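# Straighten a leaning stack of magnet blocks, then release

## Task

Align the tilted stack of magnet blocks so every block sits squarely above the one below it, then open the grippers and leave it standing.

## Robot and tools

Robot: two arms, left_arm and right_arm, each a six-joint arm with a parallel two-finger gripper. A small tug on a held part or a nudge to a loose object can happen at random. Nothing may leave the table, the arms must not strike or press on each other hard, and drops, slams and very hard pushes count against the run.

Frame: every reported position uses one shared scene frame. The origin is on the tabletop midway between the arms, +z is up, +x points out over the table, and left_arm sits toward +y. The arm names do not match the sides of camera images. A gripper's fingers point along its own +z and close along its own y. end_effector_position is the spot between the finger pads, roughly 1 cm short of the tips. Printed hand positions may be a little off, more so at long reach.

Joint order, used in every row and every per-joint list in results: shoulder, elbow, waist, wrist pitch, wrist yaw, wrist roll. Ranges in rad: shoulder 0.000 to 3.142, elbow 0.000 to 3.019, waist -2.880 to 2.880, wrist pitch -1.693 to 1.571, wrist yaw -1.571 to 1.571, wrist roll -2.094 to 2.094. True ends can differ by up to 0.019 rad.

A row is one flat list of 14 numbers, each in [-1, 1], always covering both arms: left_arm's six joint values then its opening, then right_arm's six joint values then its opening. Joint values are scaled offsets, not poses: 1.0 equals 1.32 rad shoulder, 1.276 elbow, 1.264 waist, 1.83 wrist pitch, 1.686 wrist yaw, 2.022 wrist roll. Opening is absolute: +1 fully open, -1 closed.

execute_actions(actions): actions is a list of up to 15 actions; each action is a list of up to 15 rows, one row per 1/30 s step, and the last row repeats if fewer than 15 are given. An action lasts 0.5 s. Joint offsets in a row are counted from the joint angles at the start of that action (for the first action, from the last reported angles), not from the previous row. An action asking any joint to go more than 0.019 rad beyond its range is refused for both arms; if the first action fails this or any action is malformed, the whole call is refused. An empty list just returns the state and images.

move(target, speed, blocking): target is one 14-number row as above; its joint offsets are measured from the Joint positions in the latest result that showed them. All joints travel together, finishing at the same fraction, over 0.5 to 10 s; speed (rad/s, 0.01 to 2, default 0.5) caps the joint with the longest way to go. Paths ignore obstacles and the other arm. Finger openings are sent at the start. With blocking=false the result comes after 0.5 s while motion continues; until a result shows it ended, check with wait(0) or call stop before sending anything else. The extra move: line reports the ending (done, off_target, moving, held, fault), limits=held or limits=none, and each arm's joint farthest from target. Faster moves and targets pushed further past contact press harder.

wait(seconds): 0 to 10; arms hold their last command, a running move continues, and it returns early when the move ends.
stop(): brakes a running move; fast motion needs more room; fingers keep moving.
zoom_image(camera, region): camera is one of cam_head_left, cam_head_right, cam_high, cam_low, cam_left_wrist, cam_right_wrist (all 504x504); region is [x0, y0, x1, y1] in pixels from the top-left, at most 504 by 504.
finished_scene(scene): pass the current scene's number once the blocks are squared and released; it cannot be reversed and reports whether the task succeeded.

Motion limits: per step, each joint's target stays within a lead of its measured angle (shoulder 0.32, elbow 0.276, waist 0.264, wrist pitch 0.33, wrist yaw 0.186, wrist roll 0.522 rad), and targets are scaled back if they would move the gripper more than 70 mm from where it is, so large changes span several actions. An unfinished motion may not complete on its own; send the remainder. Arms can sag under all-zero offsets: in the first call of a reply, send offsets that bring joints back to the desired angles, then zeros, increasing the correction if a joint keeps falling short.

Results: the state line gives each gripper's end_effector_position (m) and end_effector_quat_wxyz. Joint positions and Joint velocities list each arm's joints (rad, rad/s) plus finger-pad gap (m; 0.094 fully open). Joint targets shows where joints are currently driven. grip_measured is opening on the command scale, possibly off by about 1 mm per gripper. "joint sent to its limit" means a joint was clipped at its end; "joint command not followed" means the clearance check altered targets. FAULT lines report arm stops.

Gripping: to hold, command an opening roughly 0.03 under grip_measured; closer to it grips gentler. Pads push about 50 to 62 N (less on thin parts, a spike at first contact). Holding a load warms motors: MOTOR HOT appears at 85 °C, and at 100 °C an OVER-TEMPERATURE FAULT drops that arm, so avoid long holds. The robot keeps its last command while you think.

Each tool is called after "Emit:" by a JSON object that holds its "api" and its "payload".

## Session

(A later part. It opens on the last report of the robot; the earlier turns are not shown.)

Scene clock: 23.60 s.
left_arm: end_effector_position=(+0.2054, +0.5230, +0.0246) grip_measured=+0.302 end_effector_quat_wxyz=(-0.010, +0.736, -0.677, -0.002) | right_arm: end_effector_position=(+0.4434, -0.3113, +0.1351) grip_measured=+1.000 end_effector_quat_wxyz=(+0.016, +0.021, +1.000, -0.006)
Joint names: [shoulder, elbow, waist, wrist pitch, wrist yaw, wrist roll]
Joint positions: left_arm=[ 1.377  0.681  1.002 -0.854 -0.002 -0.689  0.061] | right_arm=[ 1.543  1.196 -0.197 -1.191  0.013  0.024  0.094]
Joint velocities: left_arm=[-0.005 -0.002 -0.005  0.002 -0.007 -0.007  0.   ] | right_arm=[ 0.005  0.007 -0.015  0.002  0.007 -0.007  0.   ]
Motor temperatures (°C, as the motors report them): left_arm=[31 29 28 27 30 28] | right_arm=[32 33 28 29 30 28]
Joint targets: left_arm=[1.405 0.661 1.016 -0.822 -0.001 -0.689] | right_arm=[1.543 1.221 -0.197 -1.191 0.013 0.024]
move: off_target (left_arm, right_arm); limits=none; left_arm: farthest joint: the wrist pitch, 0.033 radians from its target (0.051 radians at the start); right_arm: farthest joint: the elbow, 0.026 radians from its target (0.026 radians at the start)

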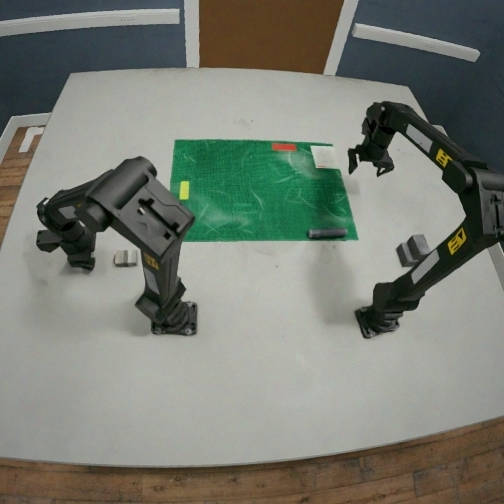

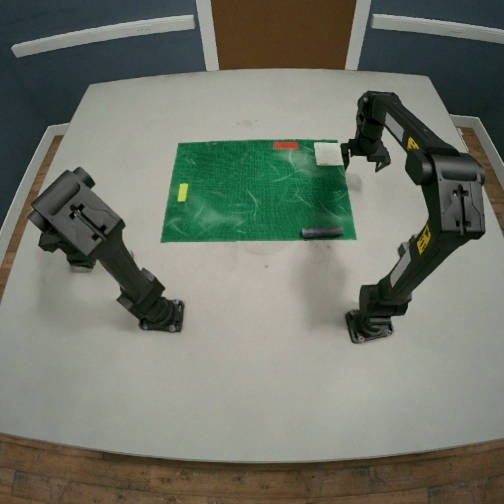

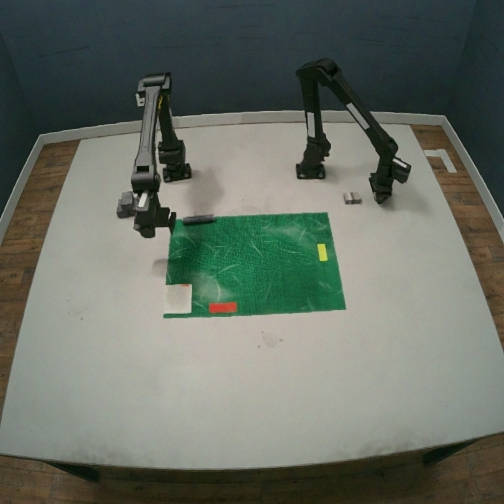

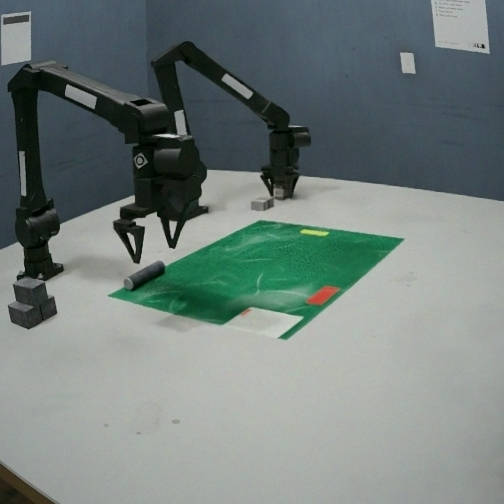

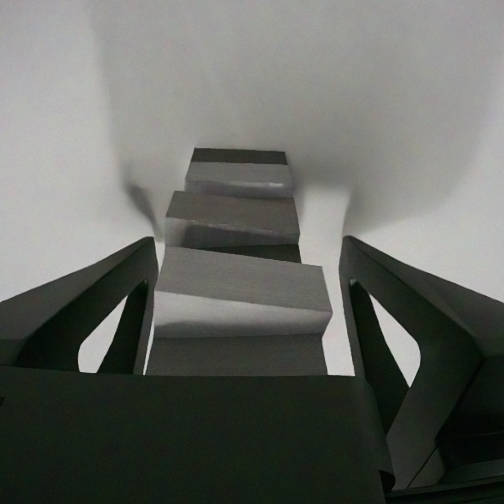

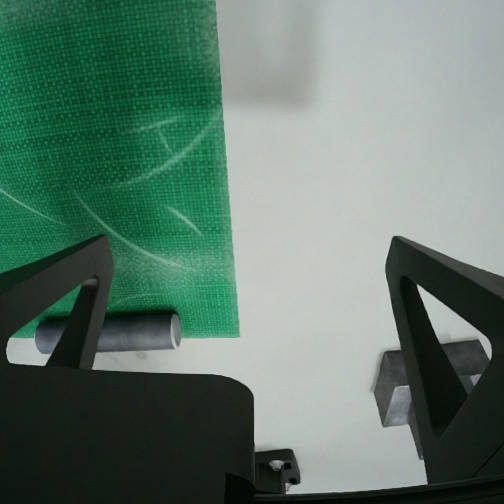

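Emit:
{"api": "move", "payload": {"target": [0,0.022,0.012,-0.005,0,0,-0.1,0,0.02,0,0,0,0,1], "speed": 0.05}}

Emit:
{"api": "move", "payload": {"target": [0,0.01,0,0,0,0,-0.45,0,0.02,0,0,0,0,1]}}

Scene clock: 25.70 s.
left_arm: end_effector_position=(+0.2045, +0.5239, +0.0253) grip_measured=-0.098 end_effector_quat_wxyz=(-0.011, +0.737, -0.675, -0.003) | right_arm: end_effector_position=(+0.4434, -0.3113, +0.1351) grip_measured=+1.000 end_effector_quat_wxyz=(+0.016, +0.021, +1.000, -0.006)
Joint names: [shoulder, elbow, waist, wrist pitch, wrist yaw, wrist roll]
Joint positions: left_arm=[ 1.374  0.681  1.005 -0.854 -0.003 -0.689  0.042] | right_arm=[ 1.543  1.196 -0.197 -1.191  0.013  0.024  0.094]
Joint velocities: left_arm=[ 0.005  0.007 -0.005 -0.007  0.022 -0.007  0.   ] | right_arm=[ 0.005 -0.012 -0.005 -0.007  0.007 -0.007  0.   ]
Motor temperatures (°C, as the motors report them): left_arm=[31 29 28 27 30 27] | right_arm=[33 33 28 29 30 28]
Joint targets: left_arm=[1.377 0.709 1.017 -0.864 -0.002 -0.689] | right_arm=[1.543 1.221 -0.197 -1.191 0.013 0.024]
move: off_target (left_arm, right_arm); limits=none; left_arm: farthest joint: the elbow, 0.028 radians from its target (0.028 radians at the start); right_arm: farthest joint: the elbow, 0.026 radians from its target (0.026 radians at the start)

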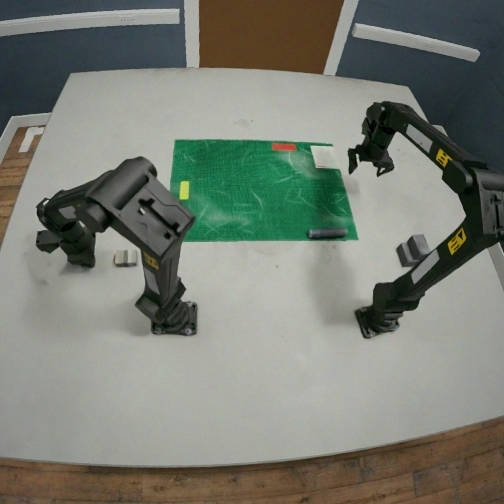

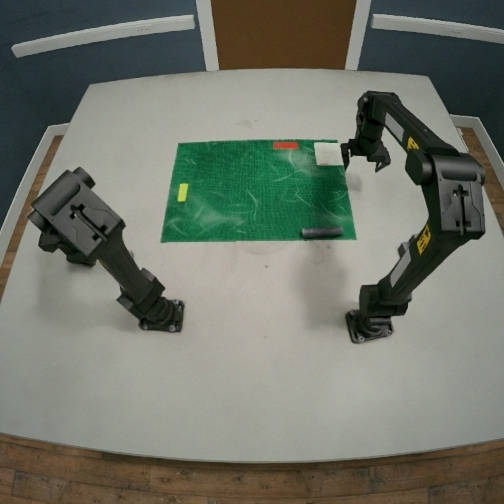

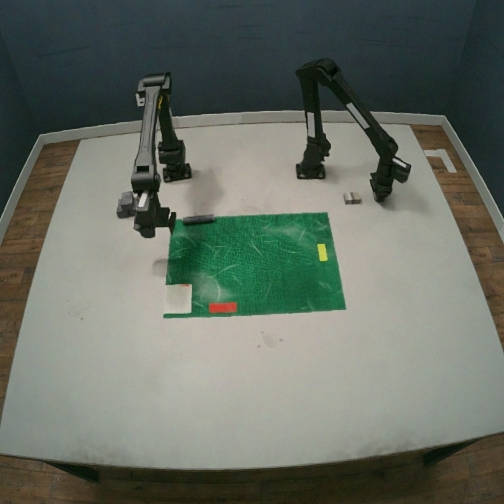

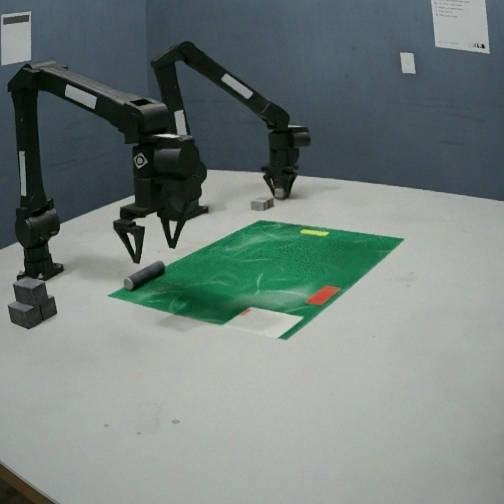

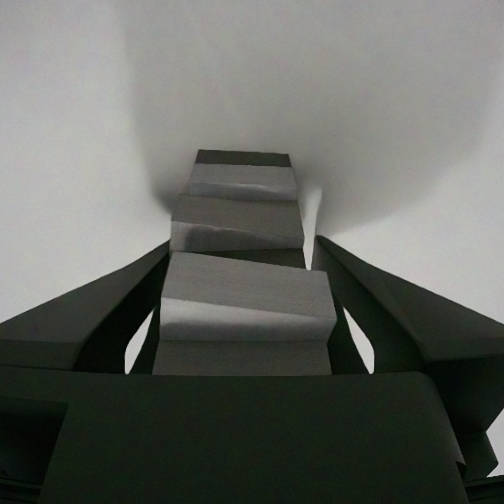

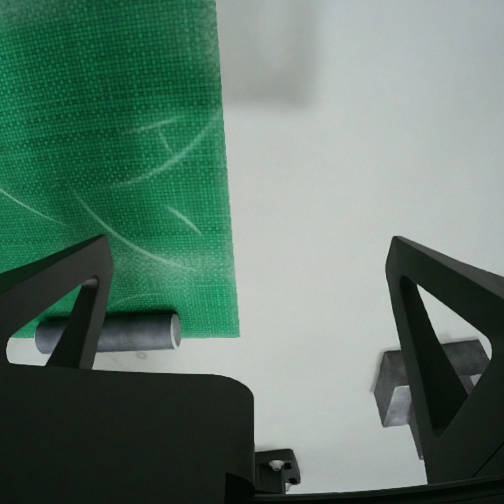

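Scene clock: 26.40 s.
left_arm: end_effector_position=(+0.2037, +0.5242, +0.0254) grip_measured=-0.432 end_effector_quat_wxyz=(-0.011, +0.738, -0.675, -0.005) | right_arm: end_effector_position=(+0.4434, -0.3113, +0.1351) grip_measured=+1.000 end_effector_quat_wxyz=(+0.016, +0.021, +1.000, -0.006)
Joint names: [shoulder, elbow, waist, wrist pitch, wrist yaw, wrist roll]
Joint positions: left_arm=[ 1.373  0.681  1.006 -0.855 -0.007 -0.689  0.027] | right_arm=[ 1.543  1.196 -0.197 -1.191  0.013  0.024  0.094]
Joint velocities: left_arm=[-0.015 -0.002 -0.015 -0.027  0.022 -0.066 -0.002] | right_arm=[ 0.005 -0.002 -0.005 -0.002  0.051  0.007  0.   ]
Motor temperatures (°C, as the motors report them): left_arm=[31 29 28 27 30 27] | right_arm=[33 33 28 29 30 28]
Joint targets: left_arm=[1.374 0.694 1.005 -0.854 -0.003 -0.689] | right_arm=[1.543 1.221 -0.197 -1.191 0.013 0.024]
move: off_target (right_arm); limits=none; left_arm: farthest joint: the elbow, 0.013 radians from its target (0.013 radians at the start); right_arm: farthest joint: the elbow, 0.026 radians from its target (0.026 radians at the start)

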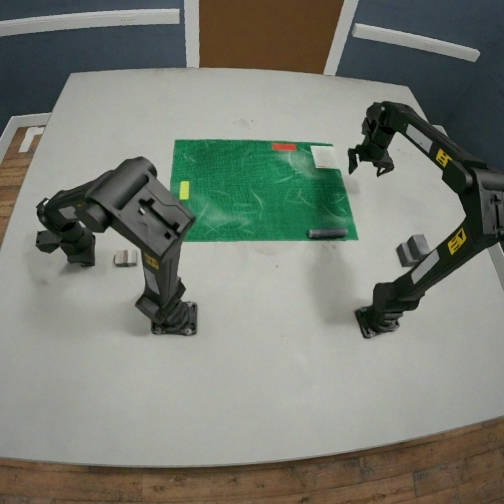

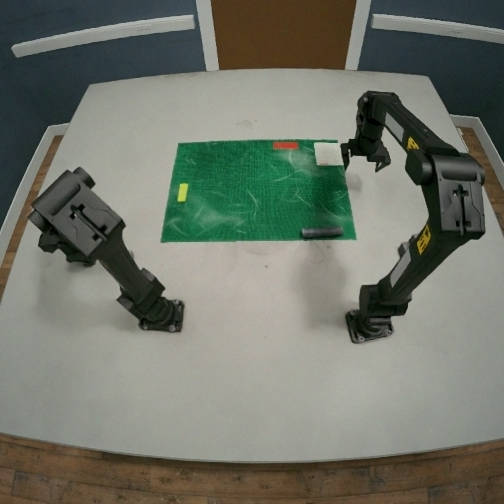

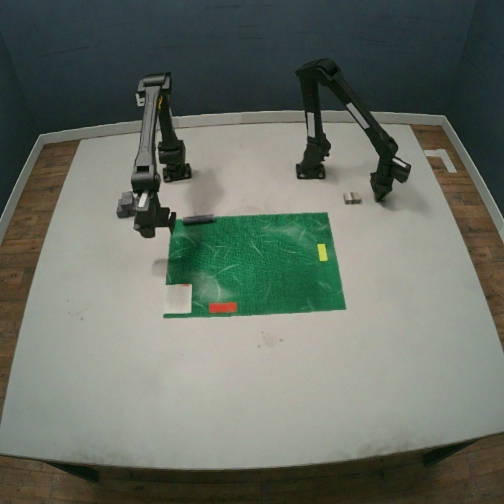

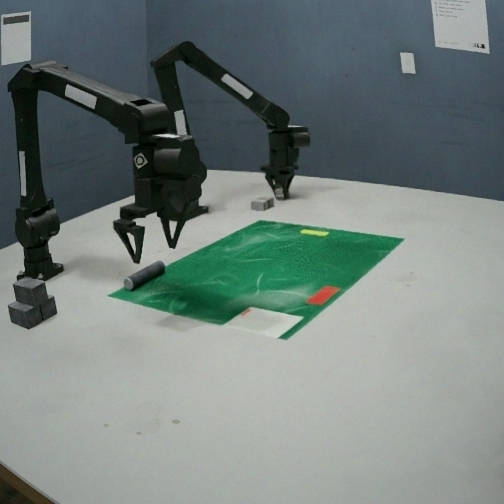

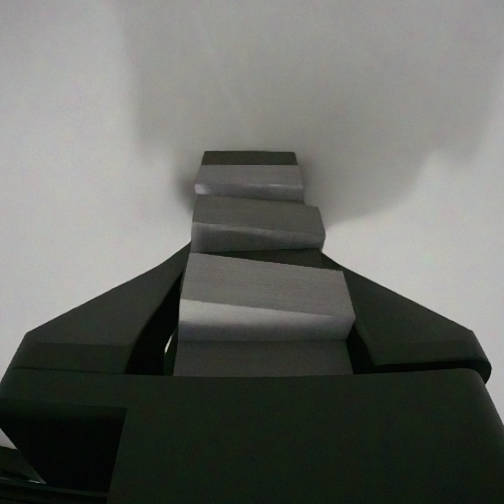

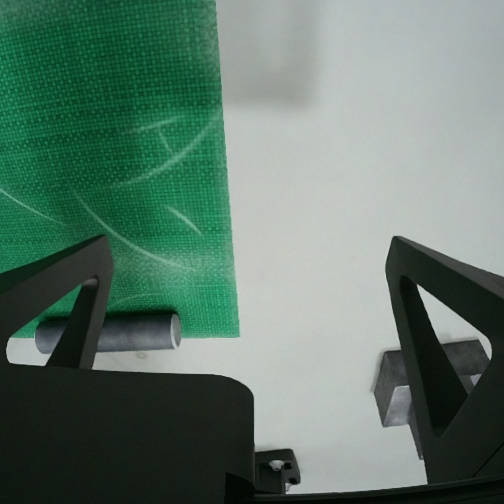

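Squeeze harder, then lift slightly and turn.

Emit:
{"api": "move", "payload": {"target": [0,0.02,0,0,0,0,-0.6,0,0.02,0,0,0,0,1]}}

Emit:
{"api": "move", "payload": {"target": [0,0.04,0,-0.01,0,0,-0.6,0,0.02,0,0,0,0,1], "speed": 0.05}}

Emit:
{"api": "zoom_image", "payload": {"camera": "cam_low", "region": [240, 130, 330, 220]}}

Scene clock: 28.13 s.
left_arm: end_effector_position=(+0.2037, +0.5242, +0.0254) grip_measured=-0.435 end_effector_quat_wxyz=(-0.011, +0.738, -0.675, -0.005) | right_arm: end_effector_position=(+0.4434, -0.3113, +0.1351) grip_measured=+1.000 end_effector_quat_wxyz=(+0.016, +0.021, +1.000, -0.006)
Joint names: [shoulder, elbow, waist, wrist pitch, wrist yaw, wrist roll]
Joint positions: left_arm=[ 1.373  0.681  1.006 -0.855 -0.007 -0.689  0.027] | right_arm=[ 1.543  1.196 -0.197 -1.191  0.013  0.024  0.094]
Joint velocities: left_arm=[ 0.005  0.002 -0.005 -0.017 -0.066 -0.022  0.   ] | right_arm=[ 0.005  0.002 -0.015 -0.007  0.022 -0.022  0.   ]
Motor temperatures (°C, as the motors report them): left_arm=[31 29 28 27 30 27] | right_arm=[33 33 28 29 30 28]
Joint targets: left_arm=[1.373 0.706 1.006 -0.855 -0.007 -0.689] | right_arm=[1.543 1.221 -0.197 -1.191 0.013 0.024]
move: off_target (left_arm, right_arm); limits=none; left_arm: farthest joint: the elbow, 0.026 radians from its target (0.026 radians at the start); right_arm: farthest joint: the elbow, 0.026 radians from its target (0.026 radians at the start)

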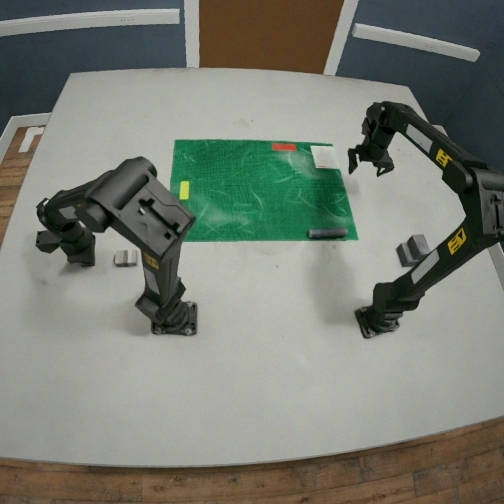

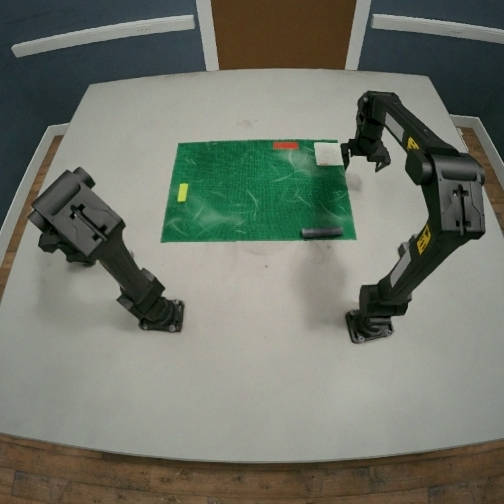

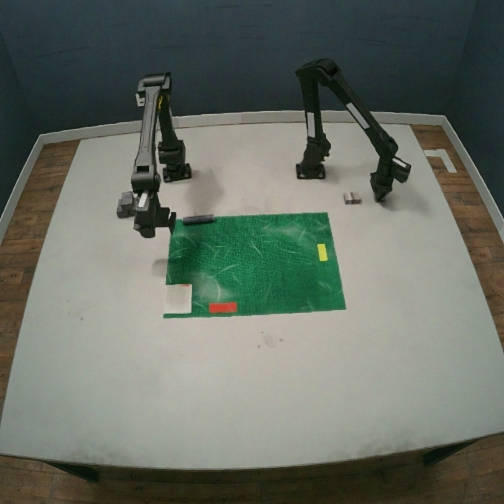

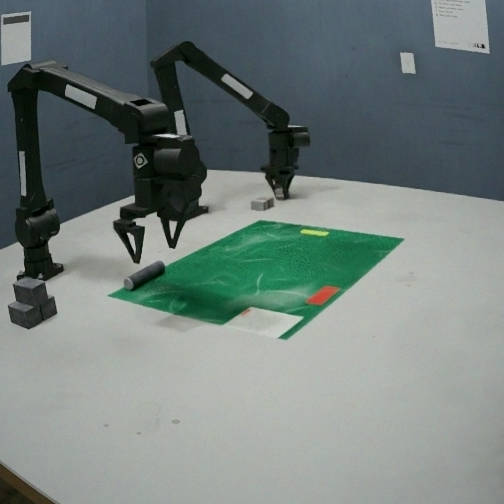

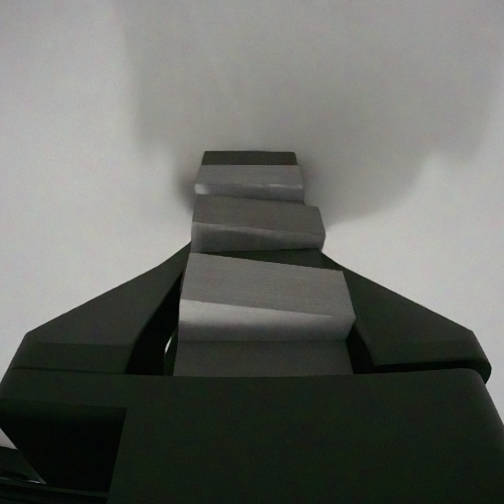

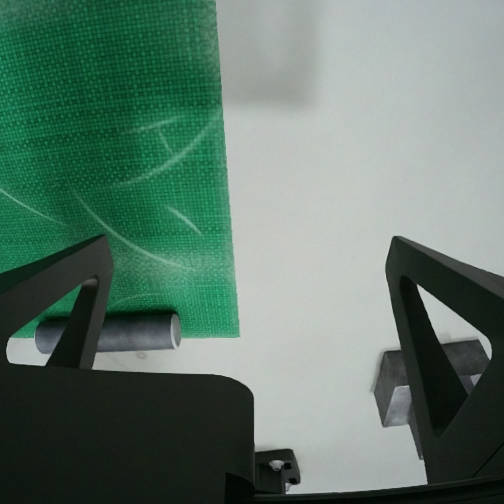

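Scene clock: 29.37 s.
left_arm: end_effector_position=(+0.2037, +0.5243, +0.0256) grip_measured=-0.435 end_effector_quat_wxyz=(-0.011, +0.738, -0.675, -0.005) | right_arm: end_effector_position=(+0.4434, -0.3113, +0.1351) grip_measured=+1.000 end_effector_quat_wxyz=(+0.016, +0.021, +1.000, -0.006)
Joint names: [shoulder, elbow, waist, wrist pitch, wrist yaw, wrist roll]
Joint positions: left_arm=[ 1.373  0.681  1.006 -0.856 -0.007 -0.689  0.027] | right_arm=[ 1.543  1.196 -0.197 -1.191  0.013  0.024  0.094]
Joint velocities: left_arm=[-0.005  0.027 -0.005 -0.002 -0.037  0.007 -0.001] | right_arm=[ 0.005 -0.007 -0.005 -0.002 -0.051 -0.007  0.   ]
Motor temperatures (°C, as the motors report them): left_arm=[31 30 28 27 30 27] | right_arm=[33 33 28 29 30 28]
Joint targets: left_arm=[1.373 0.731 1.006 -0.873 -0.007 -0.689] | right_arm=[1.543 1.221 -0.197 -1.191 0.013 0.024]
move: off_target (left_arm, right_arm); limits=none; left_arm: farthest joint: the elbow, 0.051 radians from its target (0.051 radians at the start); right_arm: farthest joint: the elbow, 0.026 radians from its target (0.026 radians at the start)

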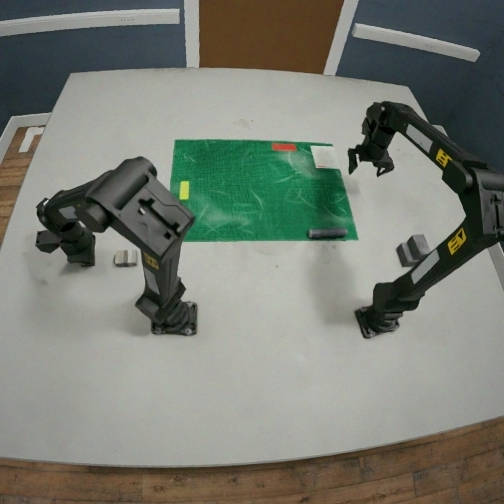

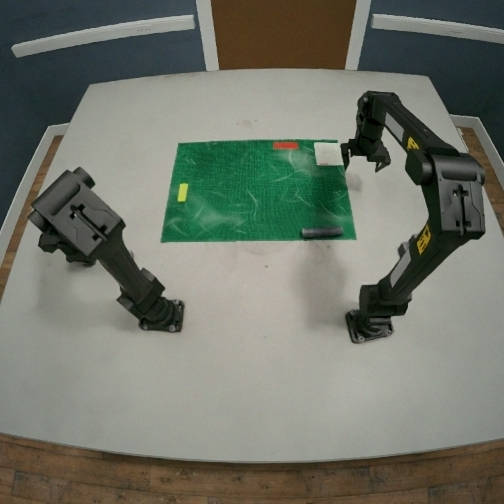

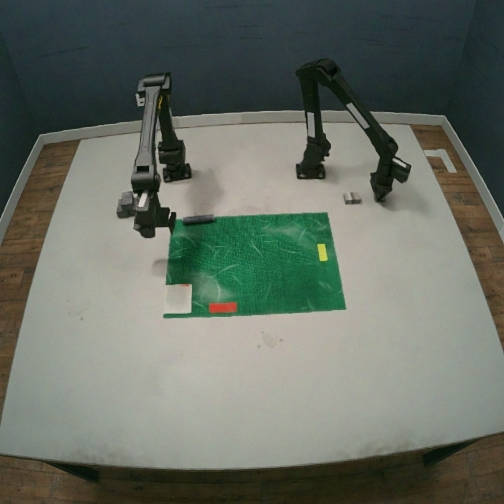

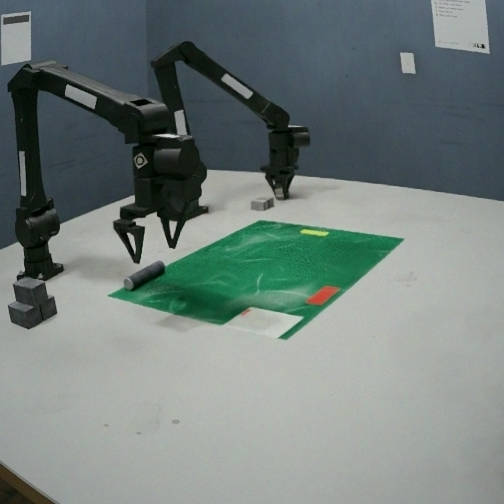

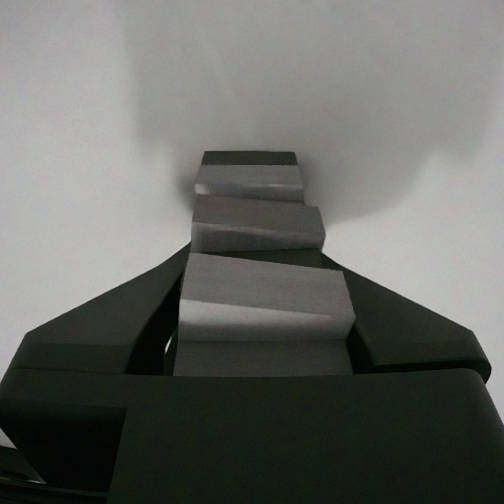

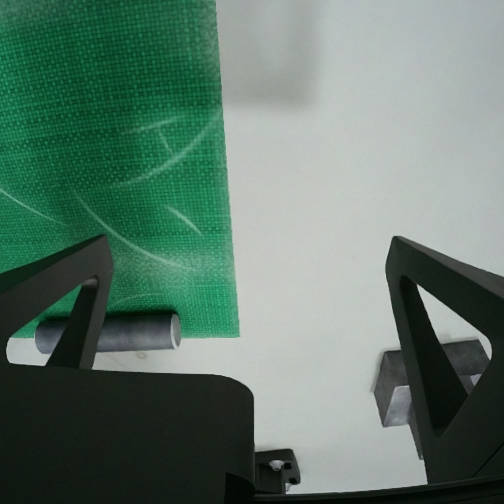

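Region (240, 130, 330, 220) of cam_low's 504x504 image, scaled by 5.600, with more detail than that image has.

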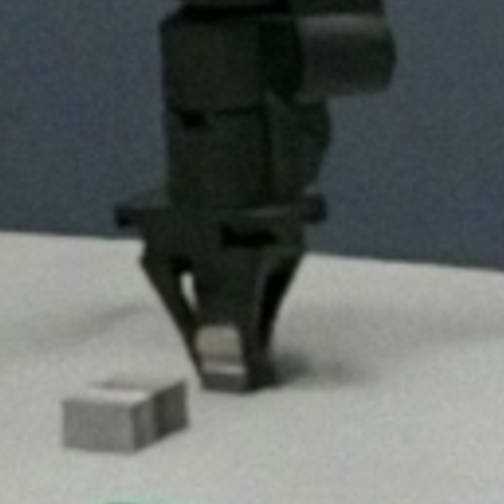

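Emit:
{"api": "move", "payload": {"target": [0,0.065,0,-0.02,0,0,-0.6,0,0.02,0,0,0,0,1], "speed": 0.08}}

Scene clock: 31.50 s.
left_arm: end_effector_position=(+0.2044, +0.5253, +0.0266) grip_measured=-0.435 end_effector_quat_wxyz=(-0.002, +0.738, -0.675, -0.004) | right_arm: end_effector_position=(+0.4434, -0.3113, +0.1351) grip_measured=+1.000 end_effector_quat_wxyz=(+0.016, +0.021, +1.000, -0.006)
Joint names: [shoulder, elbow, waist, wrist pitch, wrist yaw, wrist roll]
Joint positions: left_arm=[ 1.385  0.697  1.006 -0.877 -0.007 -0.689  0.027] | right_arm=[ 1.543  1.196 -0.197 -1.191  0.013  0.024  0.094]
Joint velocities: left_arm=[-0.005 -0.007 -0.015  0.002 -0.081  0.022  0.   ] | right_arm=[-0.015  0.002  0.005 -0.002  0.022 -0.007  0.   ]
Motor temperatures (°C, as the motors report them): left_arm=[31 30 28 27 30 27] | right_arm=[33 34 28 29 30 28]
Joint targets: left_arm=[1.374 0.764 1.006 -0.893 -0.007 -0.689] | right_arm=[1.543 1.221 -0.197 -1.191 0.013 0.024]
move: off_target (left_arm, right_arm); limits=none; left_arm: farthest joint: the elbow, 0.067 radians from its target (0.083 radians at the start); right_arm: farthest joint: the elbow, 0.026 radians from its target (0.026 radians at the start)

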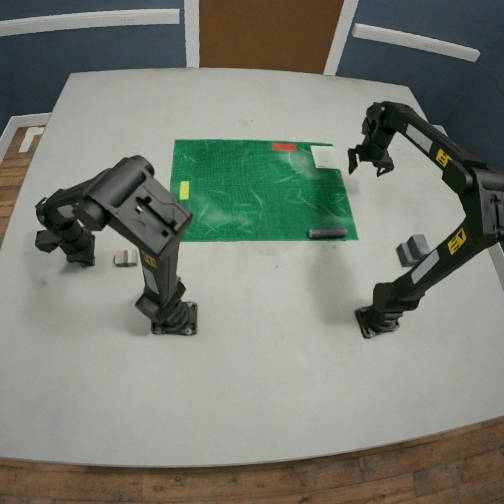

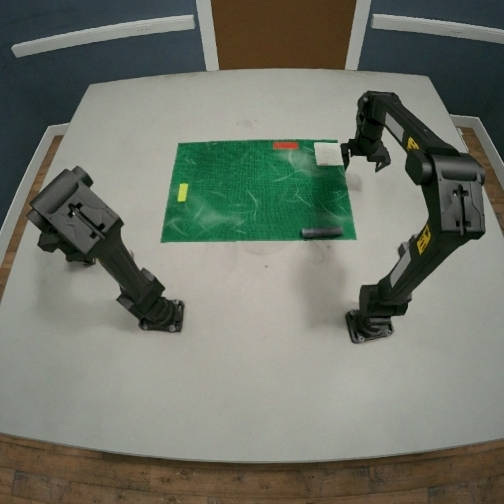

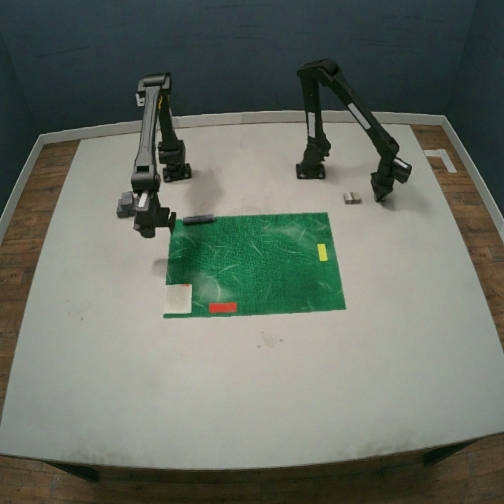

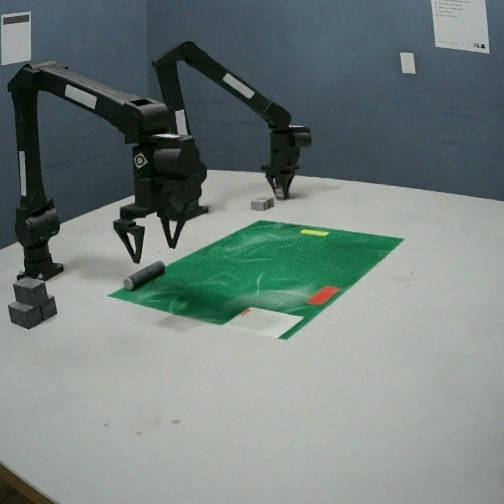

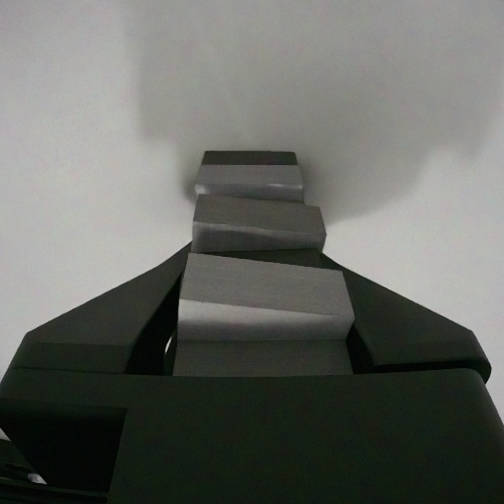

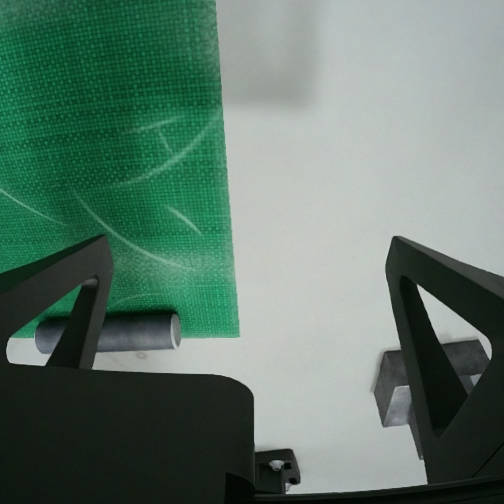

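Emit:
{"api": "move", "payload": {"target": [-0.012,0.06,0,-0.01,0,0.35,-0.6,0,0.02,0,0,0,0,1], "speed": 0.3}}

Emit:
{"api": "zoom_image", "payload": {"camera": "cam_low", "region": [240, 130, 330, 220]}}

Scene clock: 35.20 s.
left_arm: end_effector_position=(+0.2057, +0.5288, +0.0291) grip_measured=-0.435 end_effector_quat_wxyz=(+0.003, -0.465, +0.885, +0.007) | right_arm: end_effector_position=(+0.4424, -0.3113, +0.1342) grip_measured=+1.000 end_effector_quat_wxyz=(+0.015, +0.021, +1.000, -0.006)
Joint names: [shoulder, elbow, waist, wrist pitch, wrist yaw, wrist roll]
Joint positions: left_arm=[ 1.386  0.705  1.008 -0.879 -0.01   0.005  0.027] | right_arm=[ 1.543  1.193 -0.197 -1.191  0.013  0.024  0.094]
Joint velocities: left_arm=[ 0.005 -0.017 -0.005 -0.012 -0.007  0.081 -0.001] | right_arm=[-0.015 -0.012 -0.005  0.002  0.007  0.007  0.   ]
Motor temperatures (°C, as the motors report them): left_arm=[31 31 28 27 30 28] | right_arm=[33 34 28 29 30 28]
Joint targets: left_arm=[1.369 0.773 1.006 -0.895 -0.007 0.019] | right_arm=[1.543 1.221 -0.197 -1.191 0.013 0.024]
move: off_target (left_arm, right_arm); limits=none; left_arm: farthest joint: the elbow, 0.068 radians from its target (0.077 radians at the start); right_arm: farthest joint: the elbow, 0.028 radians from its target (0.026 radians at the start)

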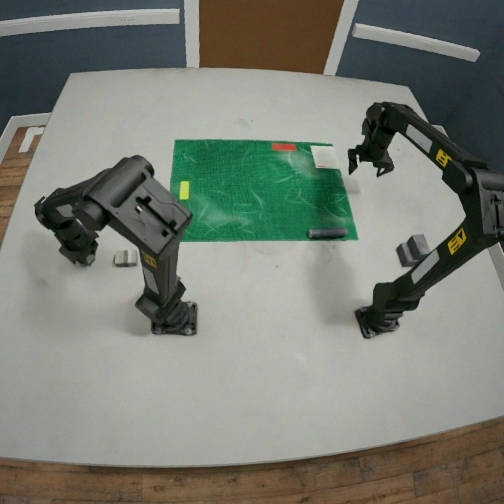

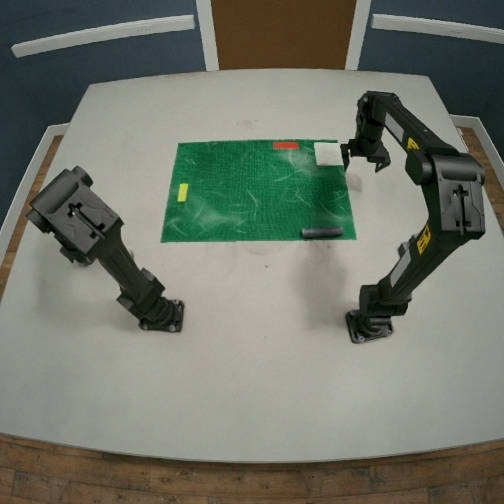

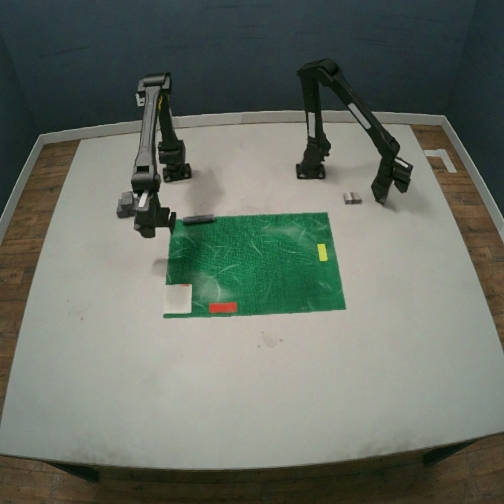

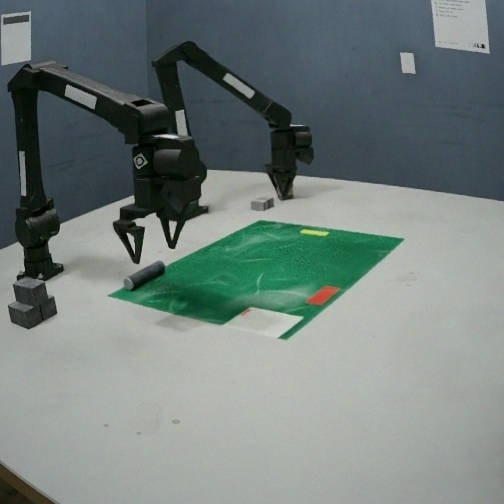

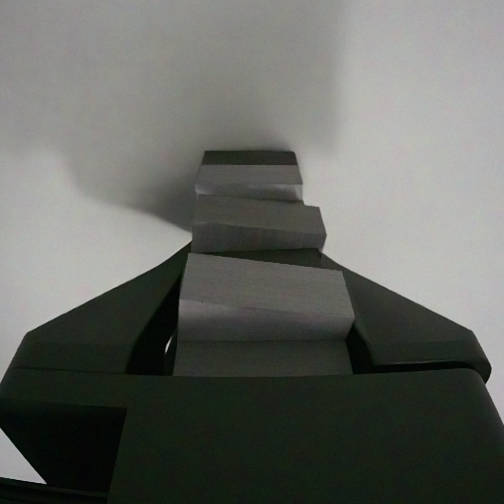

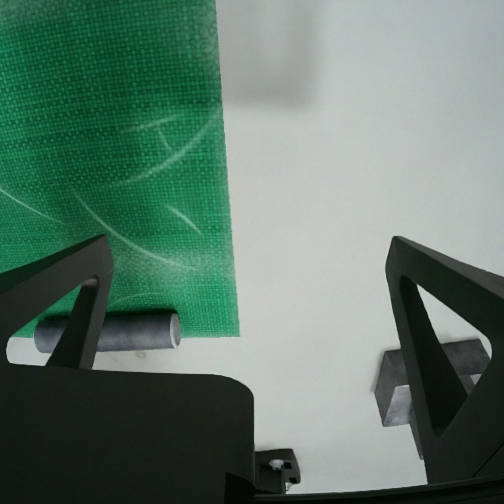

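Region (240, 130, 330, 220) of cam_low's 504x504 image, scaled by 5.600, with more detail than that image has.

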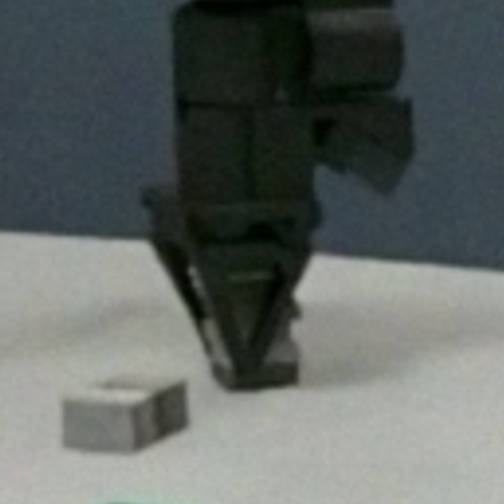

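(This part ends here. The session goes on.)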